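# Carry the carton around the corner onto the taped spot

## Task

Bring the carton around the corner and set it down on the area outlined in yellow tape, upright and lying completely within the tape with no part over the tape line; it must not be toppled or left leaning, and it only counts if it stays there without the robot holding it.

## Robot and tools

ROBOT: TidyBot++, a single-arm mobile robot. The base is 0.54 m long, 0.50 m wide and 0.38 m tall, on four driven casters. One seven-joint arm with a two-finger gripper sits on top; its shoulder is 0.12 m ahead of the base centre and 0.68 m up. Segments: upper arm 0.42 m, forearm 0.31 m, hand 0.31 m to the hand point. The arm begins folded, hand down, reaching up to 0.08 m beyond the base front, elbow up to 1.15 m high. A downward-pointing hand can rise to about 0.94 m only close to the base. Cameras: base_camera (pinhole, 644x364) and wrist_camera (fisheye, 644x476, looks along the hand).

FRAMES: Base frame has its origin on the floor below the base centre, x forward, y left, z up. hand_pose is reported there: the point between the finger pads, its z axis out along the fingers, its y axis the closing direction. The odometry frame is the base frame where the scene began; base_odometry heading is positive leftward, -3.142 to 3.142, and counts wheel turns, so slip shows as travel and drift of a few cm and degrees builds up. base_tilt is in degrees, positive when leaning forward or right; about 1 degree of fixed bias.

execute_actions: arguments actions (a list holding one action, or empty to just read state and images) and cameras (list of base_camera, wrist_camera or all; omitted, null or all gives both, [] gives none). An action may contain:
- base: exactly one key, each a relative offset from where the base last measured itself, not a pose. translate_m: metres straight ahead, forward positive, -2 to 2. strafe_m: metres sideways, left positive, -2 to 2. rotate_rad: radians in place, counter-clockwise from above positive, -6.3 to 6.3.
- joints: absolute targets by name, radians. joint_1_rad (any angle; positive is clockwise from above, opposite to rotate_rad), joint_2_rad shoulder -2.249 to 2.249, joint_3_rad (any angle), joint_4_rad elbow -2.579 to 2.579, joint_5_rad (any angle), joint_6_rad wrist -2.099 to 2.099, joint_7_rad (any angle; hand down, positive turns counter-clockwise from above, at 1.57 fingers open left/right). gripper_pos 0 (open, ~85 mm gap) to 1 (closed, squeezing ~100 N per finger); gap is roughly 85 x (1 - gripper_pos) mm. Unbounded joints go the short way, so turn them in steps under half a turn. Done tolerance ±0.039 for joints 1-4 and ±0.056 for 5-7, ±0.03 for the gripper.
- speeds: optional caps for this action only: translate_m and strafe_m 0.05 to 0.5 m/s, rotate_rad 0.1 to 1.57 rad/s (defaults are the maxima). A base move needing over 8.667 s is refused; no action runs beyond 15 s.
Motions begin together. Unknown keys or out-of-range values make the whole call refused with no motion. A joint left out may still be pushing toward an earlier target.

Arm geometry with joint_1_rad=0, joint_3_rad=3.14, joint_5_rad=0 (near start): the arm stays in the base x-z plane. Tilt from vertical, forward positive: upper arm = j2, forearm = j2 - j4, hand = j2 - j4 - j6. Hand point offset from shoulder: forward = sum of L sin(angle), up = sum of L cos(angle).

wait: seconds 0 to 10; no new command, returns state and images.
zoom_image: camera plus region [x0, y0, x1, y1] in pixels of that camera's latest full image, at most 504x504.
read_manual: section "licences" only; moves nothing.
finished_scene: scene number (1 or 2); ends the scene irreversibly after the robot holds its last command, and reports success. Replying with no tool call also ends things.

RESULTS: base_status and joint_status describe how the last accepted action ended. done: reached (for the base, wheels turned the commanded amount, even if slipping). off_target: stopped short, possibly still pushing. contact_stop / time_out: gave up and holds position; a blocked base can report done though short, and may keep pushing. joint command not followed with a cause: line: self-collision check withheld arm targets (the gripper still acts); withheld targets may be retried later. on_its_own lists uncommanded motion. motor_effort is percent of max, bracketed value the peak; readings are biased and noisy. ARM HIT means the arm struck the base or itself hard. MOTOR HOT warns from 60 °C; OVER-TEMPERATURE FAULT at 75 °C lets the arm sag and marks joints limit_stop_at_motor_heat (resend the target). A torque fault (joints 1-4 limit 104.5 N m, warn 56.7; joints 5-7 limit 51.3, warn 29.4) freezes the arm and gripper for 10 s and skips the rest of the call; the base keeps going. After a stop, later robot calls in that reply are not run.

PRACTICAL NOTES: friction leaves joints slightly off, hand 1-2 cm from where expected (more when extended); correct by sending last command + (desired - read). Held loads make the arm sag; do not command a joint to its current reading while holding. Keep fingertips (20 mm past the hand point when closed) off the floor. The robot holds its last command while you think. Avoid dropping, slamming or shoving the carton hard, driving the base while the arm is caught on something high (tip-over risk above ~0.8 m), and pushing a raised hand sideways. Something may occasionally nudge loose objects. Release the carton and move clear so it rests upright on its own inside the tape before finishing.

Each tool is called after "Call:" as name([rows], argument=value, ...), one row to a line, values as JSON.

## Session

Scene 1 counted as done. I'll check the starting state for scene 2.

Call:
execute_actions(actions=[])

Scene clock: 0.00 s.
base_odometry: x=+0.000 y=+0.000 heading=+0.000 (m, m, rad; odometry frame)
base_tilt: forward=+0.3 right=+0.1 (deg)
base_status: not commanded
joint_positions: joint_1_rad=-0.008 joint_2_rad=-0.355 joint_3_rad=+3.093 joint_4_rad=-2.513 joint_5_rad=-0.036 joint_6_rad=-0.895 joint_7_rad=+1.542 gripper_pos=+0.000
joint_status: not commanded
motor_effort: joint_1_rad=+0 joint_2_rad=-2 joint_3_rad=-1 joint_4_rad=+13 joint_5_rad=+0 joint_6_rad=+1 joint_7_rad=+0 (%)
hand_pose: x=+0.2608 y=+0.0164 z=+0.5918 quat_wxyz=(-0.008, +0.999, +0.002, +0.044) (m; base frame)
pictures: base_camera, wrist_camera
Images, in order (width x height): base_camera 644x364, wrist_camera 644x476.

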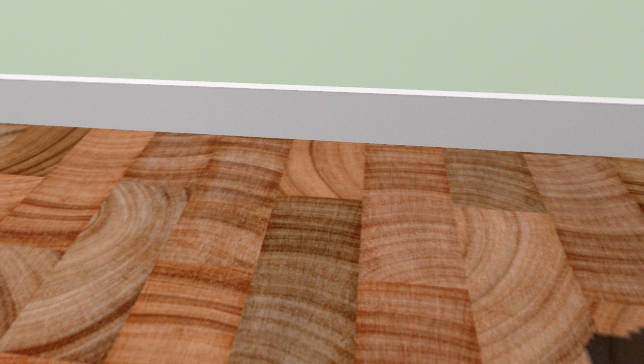

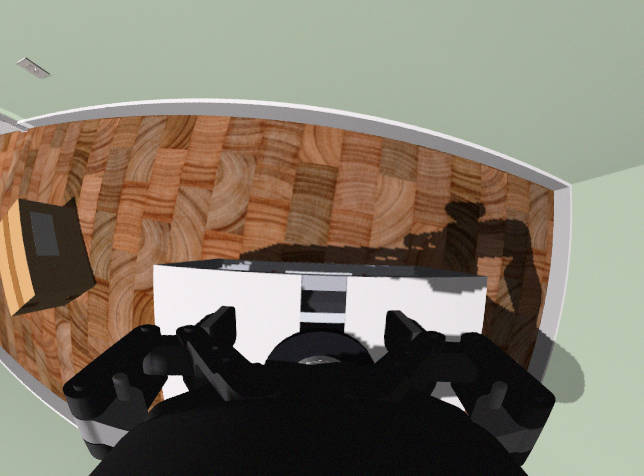

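This is a new room. The robot faces a wall and the carton is to the left. I'll turn left and raise the wrist camera to see the layout.

Call:
execute_actions([
  {"base": {"rotate_rad": 1.57}, "joints": {"joint_6_rad": 0.3}},
])

Scene clock: 9.03 s.
base_odometry: x=+0.000 y=+0.000 heading=+1.570 (m, m, rad; odometry frame)
base_tilt: forward=+0.3 right=+0.1 (deg)
base_status: done
joint_positions: joint_1_rad=-0.008 joint_2_rad=-0.355 joint_3_rad=+3.093 joint_4_rad=-2.511 joint_5_rad=-0.036 joint_6_rad=+0.303 joint_7_rad=+1.542 gripper_pos=+0.000
joint_status: all done
motor_effort: joint_1_rad=+0(1) joint_2_rad=-7(8) joint_3_rad=-1(1) joint_4_rad=+18(20) joint_5_rad=+0(1) joint_6_rad=+8(8) joint_7_rad=+0(1) (%)
hand_pose: x=+0.5326 y=+0.0227 z=+0.8157 quat_wxyz=(-0.024, +0.800, -0.002, +0.600) (m; base frame)
pictures: base_camera, wrist_camera
Images, in order (width x height): base_camera 644x364, wrist_camera 644x476.

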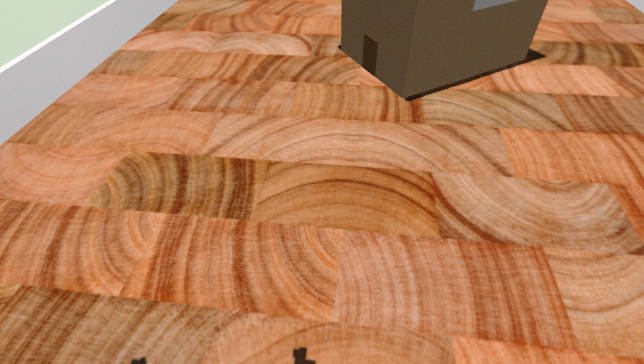

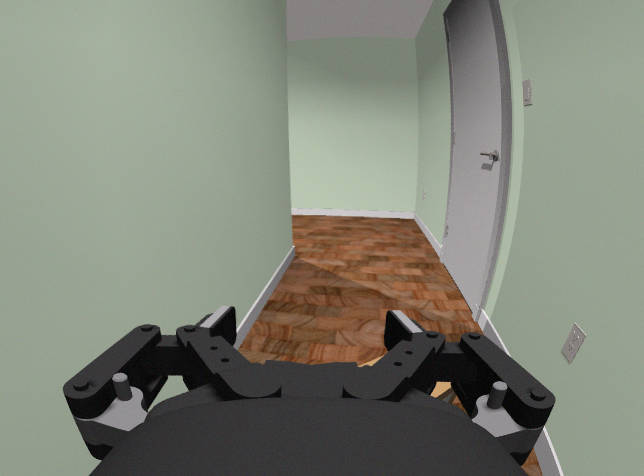

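The layout is similar to scene 1: the corridor runs ahead and turns left. The carton is rotated about 40° and sits slightly right of my path. I'll line up with the corridor and tilt the wrist camera back down.

Call:
execute_actions([
  {"base": {"rotate_rad": -0.15}, "joints": {"joint_6_rad": -0.3}},
])

Scene clock: 76.80 s.
base_odometry: x=+0.000 y=+0.000 heading=+1.420 (m, m, rad; odometry frame)
base_tilt: forward=+0.3 right=+0.1 (deg)
base_status: done
joint_positions: joint_1_rad=-0.008 joint_2_rad=-0.355 joint_3_rad=+3.093 joint_4_rad=-2.512 joint_5_rad=-0.036 joint_6_rad=-0.302 joint_7_rad=+1.542 gripper_pos=+0.000
joint_status: all done
motor_effort: joint_1_rad=+0(1) joint_2_rad=-5(7) joint_3_rad=-1(0) joint_4_rad=+17(20) joint_5_rad=-1(1) joint_6_rad=+6(8) joint_7_rad=+0(1) (%)
hand_pose: x=+0.4297 y=+0.0212 z=+0.6606 quat_wxyz=(-0.017, +0.942, +0.000, +0.334) (m; base frame)
pictures: base_camera, wrist_camera
Images, in order (width x height): base_camera 644x364, wrist_camera 644x476.

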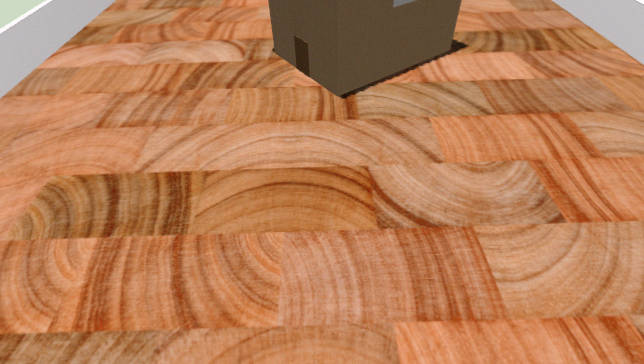

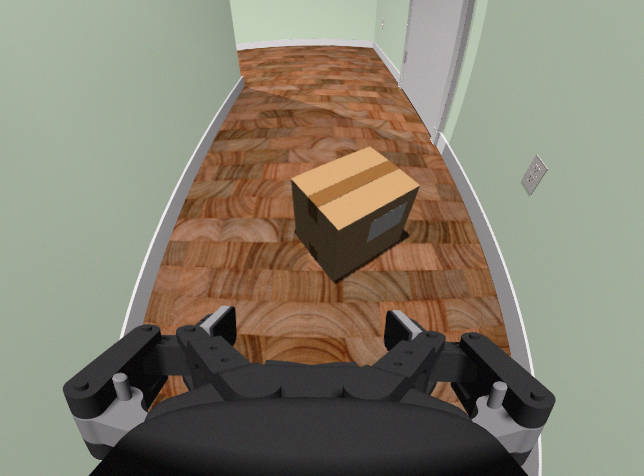

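The robot is lined up with the corridor now. I'll push gently so the rotated carton squares up against the front of the base.

Call:
execute_actions([
  {"base": {"translate_m": 0.9}, "speeds": {"translate_m": 0.15}},
])

Scene clock: 89.17 s.
base_odometry: x=+0.134 y=+0.890 heading=+1.421 (m, m, rad; odometry frame)
base_tilt: forward=+0.3 right=+0.0 (deg)
base_status: done
joint_positions: joint_1_rad=-0.008 joint_2_rad=-0.355 joint_3_rad=+3.093 joint_4_rad=-2.512 joint_5_rad=-0.036 joint_6_rad=-0.302 joint_7_rad=+1.542 gripper_pos=+0.000
joint_status: not commanded
motor_effort: joint_1_rad=+0(0) joint_2_rad=-5(7) joint_3_rad=+0(0) joint_4_rad=+17(19) joint_5_rad=+0(1) joint_6_rad=+6(6) joint_7_rad=+1(0) (%)
hand_pose: x=+0.4297 y=+0.0212 z=+0.6606 quat_wxyz=(-0.017, +0.942, +0.000, +0.334) (m; base frame)
pictures: base_camera, wrist_camera
Images, in order (width x height): base_camera 644x364, wrist_camera 644x476.

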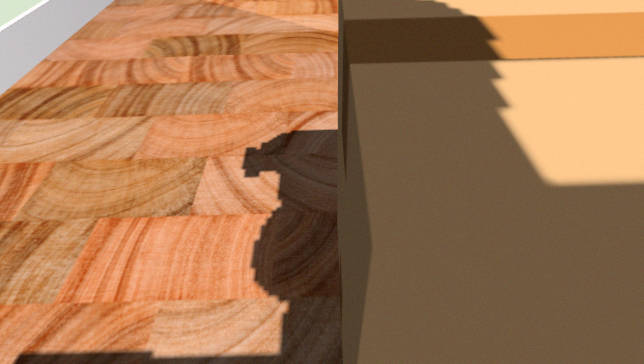

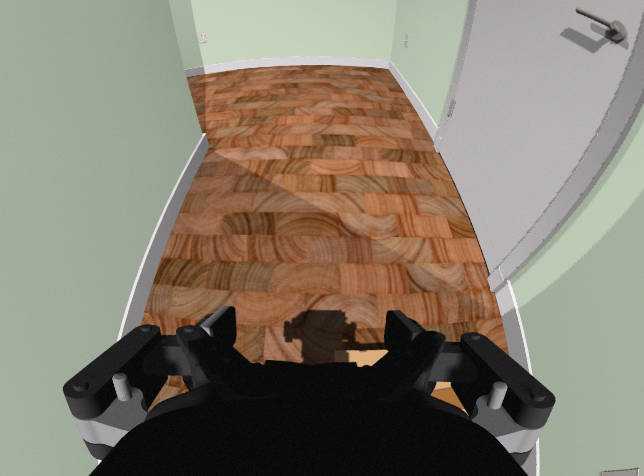

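The carton has squared up with its long side against me, but it has slid toward my right edge and close to the right wall. I need it further left so there's room to get round its right side at the junction. I'll re-centre on it and then push on a slight diagonal to the left.

Call:
execute_actions([
  {"base": {"translate_m": -0.06}, "speeds": {"translate_m": 0.2}},
], cameras=[])

Call:
execute_actions([
  {"base": {"strafe_m": -0.2}, "speeds": {"strafe_m": 0.2}},
])

Scene clock: 155.63 s.
base_odometry: x=+0.125 y=+0.831 heading=+1.420 (m, m, rad; odometry frame)
base_tilt: forward=+0.3 right=+0.1 (deg)
base_status: done
joint_positions: joint_1_rad=-0.008 joint_2_rad=-0.358 joint_3_rad=+3.093 joint_4_rad=-2.512 joint_5_rad=-0.036 joint_6_rad=-0.302 joint_7_rad=+1.542 gripper_pos=+0.000
joint_status: not commanded
motor_effort: joint_1_rad=+0(1) joint_2_rad=-5(7) joint_3_rad=+1(0) joint_4_rad=+17(17) joint_5_rad=+0(0) joint_6_rad=+6(6) joint_7_rad=+1(1) (%)
hand_pose: x=+0.4298 y=+0.0212 z=+0.6615 quat_wxyz=(-0.017, +0.942, +0.000, +0.336) (m; base frame)
pictures: none
No camera images: the call's "cameras" was empty. Leave "cameras" out to get every camera's image.

Scene clock: 157.40 s.
base_odometry: x=+0.323 y=+0.801 heading=+1.420 (m, m, rad; odometry frame)
base_tilt: forward=+0.3 right=+0.1 (deg)
base_status: done
joint_positions: joint_1_rad=-0.008 joint_2_rad=-0.358 joint_3_rad=+3.093 joint_4_rad=-2.512 joint_5_rad=-0.036 joint_6_rad=-0.302 joint_7_rad=+1.542 gripper_pos=+0.000
joint_status: not commanded
motor_effort: joint_1_rad=+0(0) joint_2_rad=-5(6) joint_3_rad=+0(1) joint_4_rad=+17(17) joint_5_rad=+0(1) joint_6_rad=+6(6) joint_7_rad=+1(1) (%)
hand_pose: x=+0.4298 y=+0.0212 z=+0.6615 quat_wxyz=(-0.017, +0.942, +0.000, +0.336) (m; base frame)
pictures: base_camera, wrist_camera
Images, in order (width x height): base_camera 644x364, wrist_camera 644x476.

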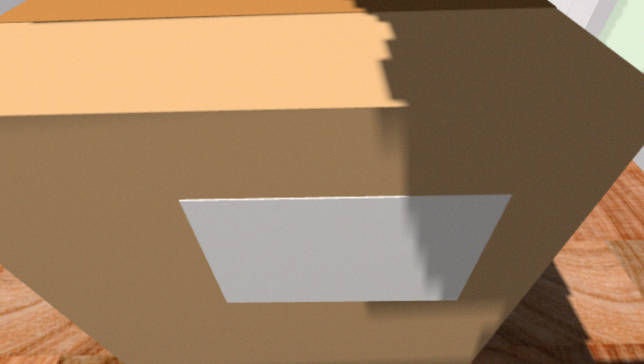

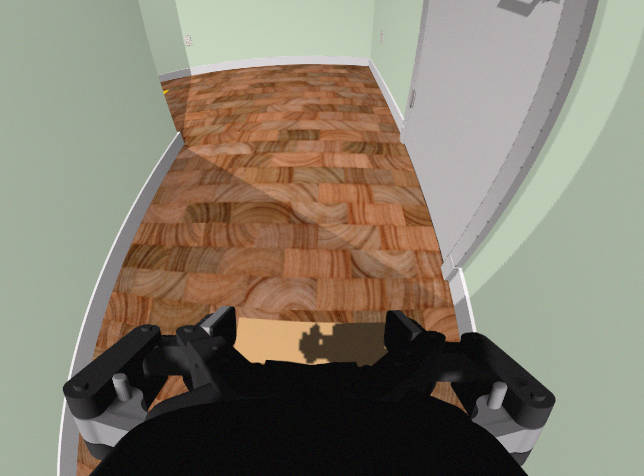

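The carton is centred on the base now. I'll turn slightly left and push on the diagonal to move it toward the left side of the corridor.

Call:
execute_actions([
  {"base": {"rotate_rad": 0.25}, "speeds": {"rotate_rad": 0.4}},
], cameras=[])

Call:
execute_actions([
  {"base": {"translate_m": 1.3}, "speeds": {"translate_m": 0.2}},
])

Scene clock: 166.90 s.
base_odometry: x=+0.323 y=+0.801 heading=+1.670 (m, m, rad; odometry frame)
base_tilt: forward=+0.3 right=+0.0 (deg)
base_status: done
joint_positions: joint_1_rad=-0.008 joint_2_rad=-0.358 joint_3_rad=+3.093 joint_4_rad=-2.512 joint_5_rad=-0.036 joint_6_rad=-0.302 joint_7_rad=+1.542 gripper_pos=+0.000
joint_status: not commanded
motor_effort: joint_1_rad=+0(1) joint_2_rad=-5(7) joint_3_rad=+0(0) joint_4_rad=+17(17) joint_5_rad=+0(0) joint_6_rad=+6(5) joint_7_rad=+1(1) (%)
hand_pose: x=+0.4298 y=+0.0212 z=+0.6614 quat_wxyz=(-0.017, +0.942, +0.000, +0.336) (m; base frame)
pictures: none
No camera images: the call's "cameras" was empty. Leave "cameras" out to get every camera's image.

Scene clock: 174.13 s.
base_odometry: x=+0.192 y=+2.094 heading=+1.671 (m, m, rad; odometry frame)
base_tilt: forward=+0.3 right=+0.1 (deg)
base_status: done
joint_positions: joint_1_rad=-0.008 joint_2_rad=-0.357 joint_3_rad=+3.093 joint_4_rad=-2.512 joint_5_rad=-0.036 joint_6_rad=-0.302 joint_7_rad=+1.542 gripper_pos=+0.000
joint_status: not commanded
motor_effort: joint_1_rad=+0(0) joint_2_rad=-5(7) joint_3_rad=-1(0) joint_4_rad=+18(19) joint_5_rad=+0(1) joint_6_rad=+5(6) joint_7_rad=+1(0) (%)
hand_pose: x=+0.4298 y=+0.0212 z=+0.6609 quat_wxyz=(-0.017, +0.942, +0.000, +0.335) (m; base frame)
pictures: base_camera, wrist_camera
Images, in order (width x height): base_camera 644x364, wrist_camera 644x476.

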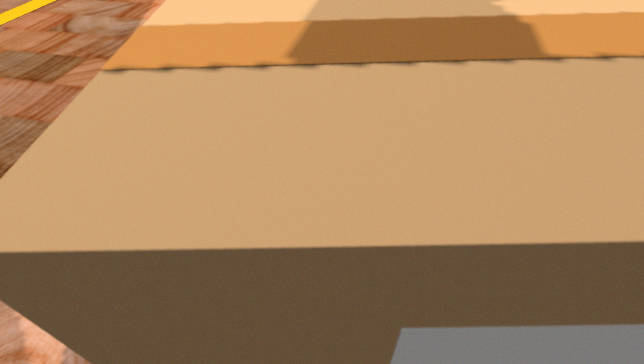

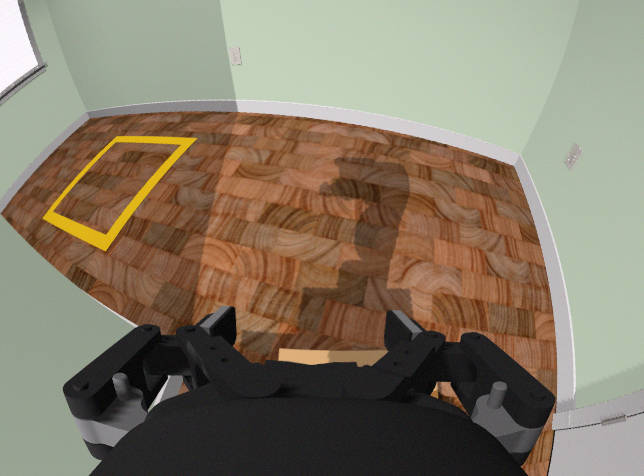

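The tape is much closer to the junction this time. In my current frame its centre is about 1.33 m ahead and 1.13 m to the left. I'll keep this heading and push straight another 0.95 m so the carton is level with it.

Call:
execute_actions([
  {"base": {"translate_m": 0.95}, "joints": {"joint_1_rad": -1.57}, "speeds": {"translate_m": 0.2}},
])

Scene clock: 229.47 s.
base_odometry: x=+0.095 y=+3.039 heading=+1.673 (m, m, rad; odometry frame)
base_tilt: forward=+0.3 right=+0.1 (deg)
base_status: done
joint_positions: joint_1_rad=-1.547 joint_2_rad=-0.358 joint_3_rad=+3.093 joint_4_rad=-2.512 joint_5_rad=-0.036 joint_6_rad=-0.302 joint_7_rad=+1.542 gripper_pos=+0.000
joint_status: all done
motor_effort: joint_1_rad=+0(0) joint_2_rad=-5(6) joint_3_rad=+0(1) joint_4_rad=+16(18) joint_5_rad=+0(1) joint_6_rad=+6(5) joint_7_rad=+1(0) (%)
hand_pose: x=+0.1078 y=+0.3113 z=+0.6612 quat_wxyz=(-0.245, +0.676, +0.655, +0.229) (m; base frame)
pictures: base_camera, wrist_camera
Images, in order (width x height): base_camera 644x364, wrist_camera 644x476.

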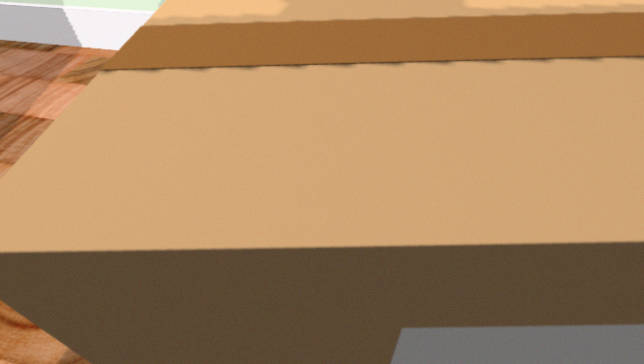

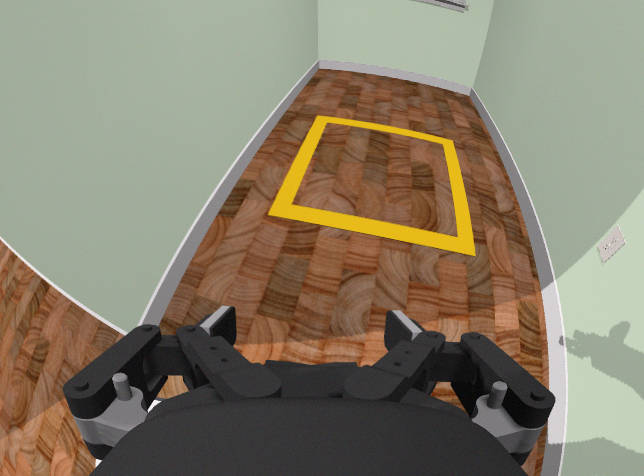

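Looking at the tape from the side, its centre is at about x = 0.49, y = 1.20 in my frame. The carton's centre is at x = 0.38, so I'll nudge it 0.1 m further and then move round to its right side.

Call:
execute_actions([
  {"base": {"translate_m": 0.1}, "speeds": {"translate_m": 0.15}},
], cameras=[])

Call:
execute_actions([
  {"base": {"translate_m": -0.07}, "speeds": {"translate_m": 0.2}},
], cameras=[])

Call:
execute_actions([
  {"base": {"strafe_m": -0.5}, "speeds": {"strafe_m": 0.25}},
])

Scene clock: 263.37 s.
base_odometry: x=+0.085 y=+3.139 heading=+1.674 (m, m, rad; odometry frame)
base_tilt: forward=+0.3 right=+0.1 (deg)
base_status: done
joint_positions: joint_1_rad=-1.547 joint_2_rad=-0.358 joint_3_rad=+3.093 joint_4_rad=-2.512 joint_5_rad=-0.036 joint_6_rad=-0.302 joint_7_rad=+1.542 gripper_pos=+0.000
joint_status: not commanded
motor_effort: joint_1_rad=+0(1) joint_2_rad=-5(5) joint_3_rad=+0(1) joint_4_rad=+17(17) joint_5_rad=+0(1) joint_6_rad=+6(5) joint_7_rad=+0(1) (%)
hand_pose: x=+0.1077 y=+0.3113 z=+0.6612 quat_wxyz=(-0.245, +0.676, +0.656, +0.229) (m; base frame)
pictures: none
No camera images: the call's "cameras" was empty. Leave "cameras" out to get every camera's image.

Scene clock: 264.47 s.
base_odometry: x=+0.092 y=+3.069 heading=+1.673 (m, m, rad; odometry frame)
base_tilt: forward=+0.3 right=+0.1 (deg)
base_status: done
joint_positions: joint_1_rad=-1.548 joint_2_rad=-0.358 joint_3_rad=+3.093 joint_4_rad=-2.512 joint_5_rad=-0.036 joint_6_rad=-0.302 joint_7_rad=+1.542 gripper_pos=+0.000
joint_status: not commanded
motor_effort: joint_1_rad=+1(0) joint_2_rad=-5(5) joint_3_rad=+0(1) joint_4_rad=+17(18) joint_5_rad=+0(1) joint_6_rad=+6(6) joint_7_rad=+1(1) (%)
hand_pose: x=+0.1076 y=+0.3113 z=+0.6612 quat_wxyz=(-0.245, +0.676, +0.656, +0.229) (m; base frame)
pictures: none
No camera images: the call's "cameras" was empty. Leave "cameras" out to get every camera's image.

Scene clock: 267.33 s.
base_odometry: x=+0.589 y=+3.120 heading=+1.673 (m, m, rad; odometry frame)
base_tilt: forward=+0.4 right=+0.1 (deg)
base_status: done
joint_positions: joint_1_rad=-1.548 joint_2_rad=-0.357 joint_3_rad=+3.093 joint_4_rad=-2.512 joint_5_rad=-0.036 joint_6_rad=-0.302 joint_7_rad=+1.542 gripper_pos=+0.000
joint_status: not commanded
motor_effort: joint_1_rad=+0(0) joint_2_rad=-5(8) joint_3_rad=+0(1) joint_4_rad=+17(18) joint_5_rad=-1(0) joint_6_rad=+5(6) joint_7_rad=+1(1) (%)
hand_pose: x=+0.1076 y=+0.3113 z=+0.6611 quat_wxyz=(-0.245, +0.676, +0.656, +0.229) (m; base frame)
pictures: base_camera, wrist_camera
Images, in order (width x height): base_camera 644x364, wrist_camera 644x476.

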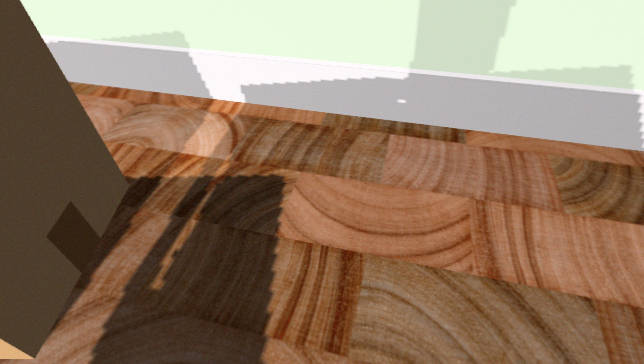

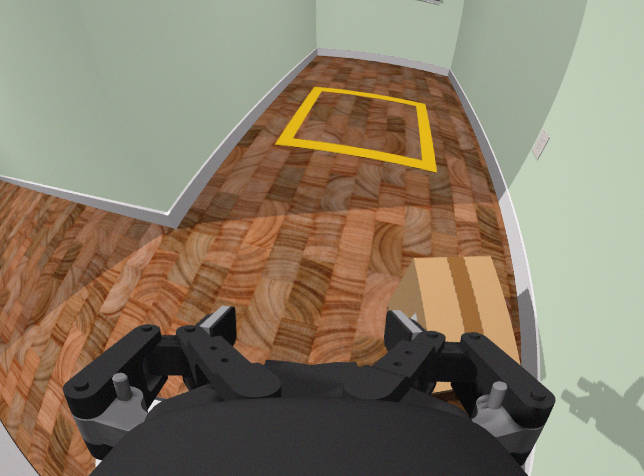

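The robot is now to the right of the carton. The far wall is only about 0.65 m from my centre at the front-right corner. I'll go forward just 0.33 m, which still puts my side along the carton's whole length.

Call:
execute_actions([
  {"base": {"translate_m": 0.33}, "speeds": {"translate_m": 0.2}},
])

Scene clock: 278.50 s.
base_odometry: x=+0.556 y=+3.449 heading=+1.673 (m, m, rad; odometry frame)
base_tilt: forward=+0.3 right=+0.1 (deg)
base_status: done
joint_positions: joint_1_rad=-1.548 joint_2_rad=-0.357 joint_3_rad=+3.093 joint_4_rad=-2.512 joint_5_rad=-0.036 joint_6_rad=-0.302 joint_7_rad=+1.542 gripper_pos=+0.000
joint_status: not commanded
motor_effort: joint_1_rad=+0(1) joint_2_rad=-5(6) joint_3_rad=+0(1) joint_4_rad=+17(17) joint_5_rad=+0(0) joint_6_rad=+6(6) joint_7_rad=+1(0) (%)
hand_pose: x=+0.1076 y=+0.3113 z=+0.6611 quat_wxyz=(-0.245, +0.676, +0.656, +0.229) (m; base frame)
pictures: base_camera, wrist_camera
Images, in order (width x height): base_camera 644x364, wrist_camera 644x476.

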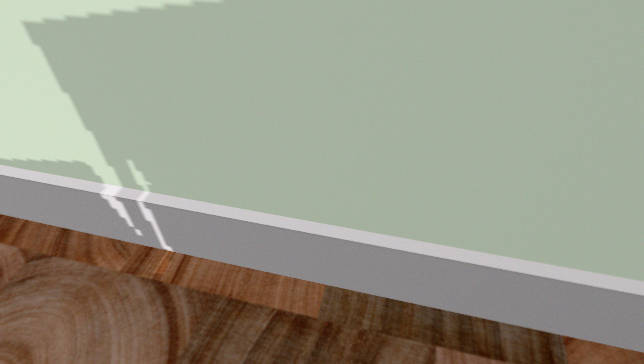

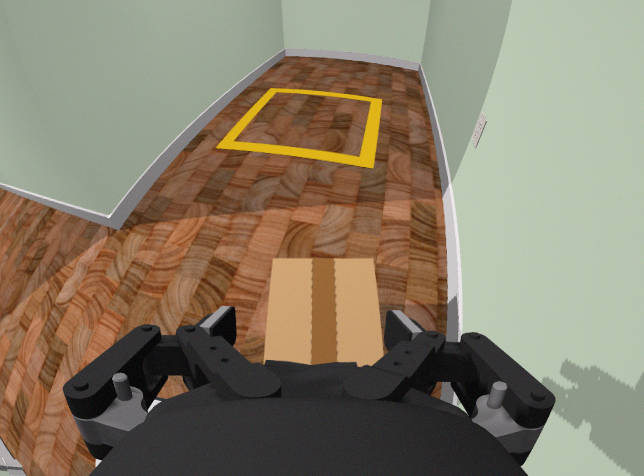

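The carton is lined up on my left, and the tape centre is almost straight along my push direction. I'll strafe left 1.0 m and then check.

Call:
execute_actions([
  {"base": {"strafe_m": 1.0}, "speeds": {"strafe_m": 0.2}},
])

Scene clock: 292.63 s.
base_odometry: x=-0.439 y=+3.347 heading=+1.673 (m, m, rad; odometry frame)
base_tilt: forward=+0.3 right=+0.0 (deg)
base_status: done
joint_positions: joint_1_rad=-1.548 joint_2_rad=-0.355 joint_3_rad=+3.093 joint_4_rad=-2.512 joint_5_rad=-0.036 joint_6_rad=-0.302 joint_7_rad=+1.542 gripper_pos=+0.000
joint_status: not commanded
motor_effort: joint_1_rad=+0(0) joint_2_rad=-5(7) joint_3_rad=-1(0) joint_4_rad=+17(20) joint_5_rad=+0(1) joint_6_rad=+6(7) joint_7_rad=+1(1) (%)
hand_pose: x=+0.1075 y=+0.3112 z=+0.6606 quat_wxyz=(-0.245, +0.676, +0.656, +0.228) (m; base frame)
pictures: base_camera, wrist_camera
Images, in order (width x height): base_camera 644x364, wrist_camera 644x476.

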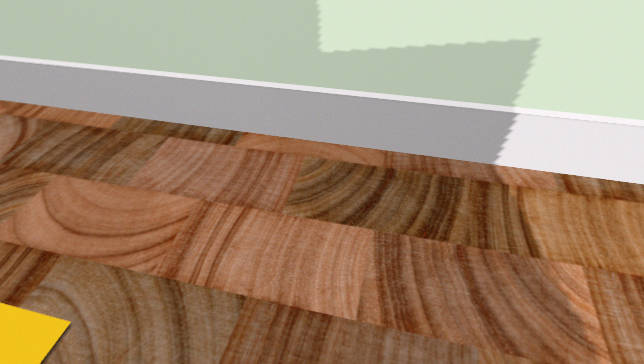

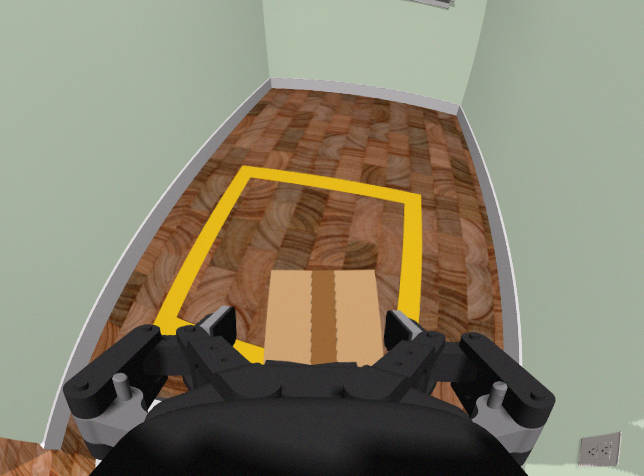

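The carton is entering the tape. The tape centre is at about x = 0.11, y = 0.74 in my frame, and the carton's centre is at about x = 0.15, y = 0.42. It needs another 0.33 m.

Call:
execute_actions([
  {"base": {"strafe_m": 0.33}, "speeds": {"strafe_m": 0.15}},
], cameras=[])

Call:
execute_actions([
  {"base": {"strafe_m": -0.6}, "speeds": {"strafe_m": 0.3}},
])

Scene clock: 322.47 s.
base_odometry: x=-0.767 y=+3.314 heading=+1.673 (m, m, rad; odometry frame)
base_tilt: forward=+0.3 right=+0.0 (deg)
base_status: done
joint_positions: joint_1_rad=-1.548 joint_2_rad=-0.355 joint_3_rad=+3.093 joint_4_rad=-2.512 joint_5_rad=-0.036 joint_6_rad=-0.302 joint_7_rad=+1.542 gripper_pos=+0.000
joint_status: not commanded
motor_effort: joint_1_rad=+0(0) joint_2_rad=-5(7) joint_3_rad=-1(0) joint_4_rad=+17(17) joint_5_rad=+0(0) joint_6_rad=+5(6) joint_7_rad=+0(1) (%)
hand_pose: x=+0.1075 y=+0.3112 z=+0.6606 quat_wxyz=(-0.245, +0.676, +0.656, +0.228) (m; base frame)
pictures: none
No camera images: the call's "cameras" was empty. Leave "cameras" out to get every camera's image.

Scene clock: 325.47 s.
base_odometry: x=-0.171 y=+3.375 heading=+1.673 (m, m, rad; odometry frame)
base_tilt: forward=+0.3 right=+0.0 (deg)
base_status: done
joint_positions: joint_1_rad=-1.548 joint_2_rad=-0.356 joint_3_rad=+3.093 joint_4_rad=-2.513 joint_5_rad=-0.036 joint_6_rad=-0.302 joint_7_rad=+1.542 gripper_pos=+0.000
joint_status: not commanded
motor_effort: joint_1_rad=+0(1) joint_2_rad=-5(8) joint_3_rad=+0(3) joint_4_rad=+17(18) joint_5_rad=-1(0) joint_6_rad=+6(6) joint_7_rad=+1(1) (%)
hand_pose: x=+0.1074 y=+0.3112 z=+0.6608 quat_wxyz=(-0.245, +0.676, +0.656, +0.229) (m; base frame)
pictures: base_camera, wrist_camera
Images, in order (width x height): base_camera 644x364, wrist_camera 644x476.

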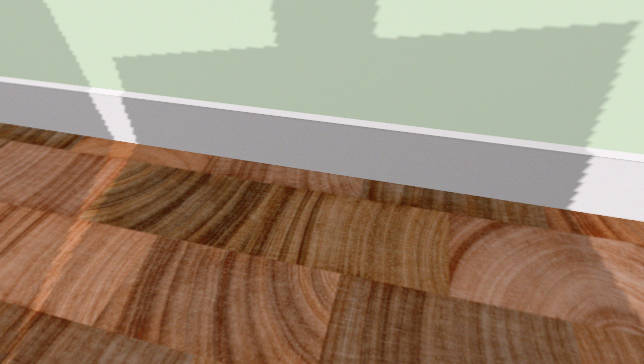

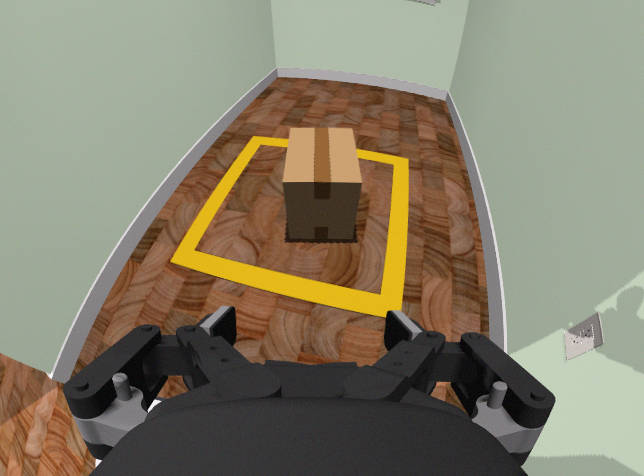

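Call:
zoom_image(camera="wrist_camera", region=[160, 110, 430, 320])

Region (160, 110, 430, 320) of wrist_camera's 644x476 image, scaled by 1.867.

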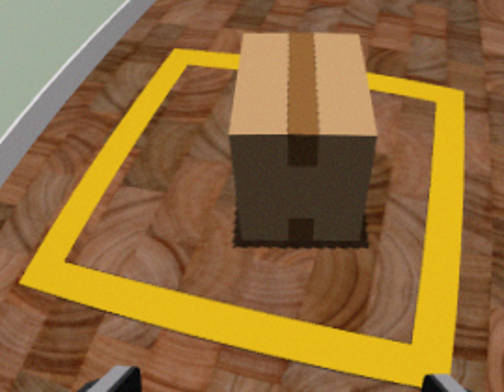

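The carton is upright and roughly centred inside the tape, and the robot has backed off. I'm ending scene 2.

Call:
finished_scene(scene=2)

The scene is finished: the task was done.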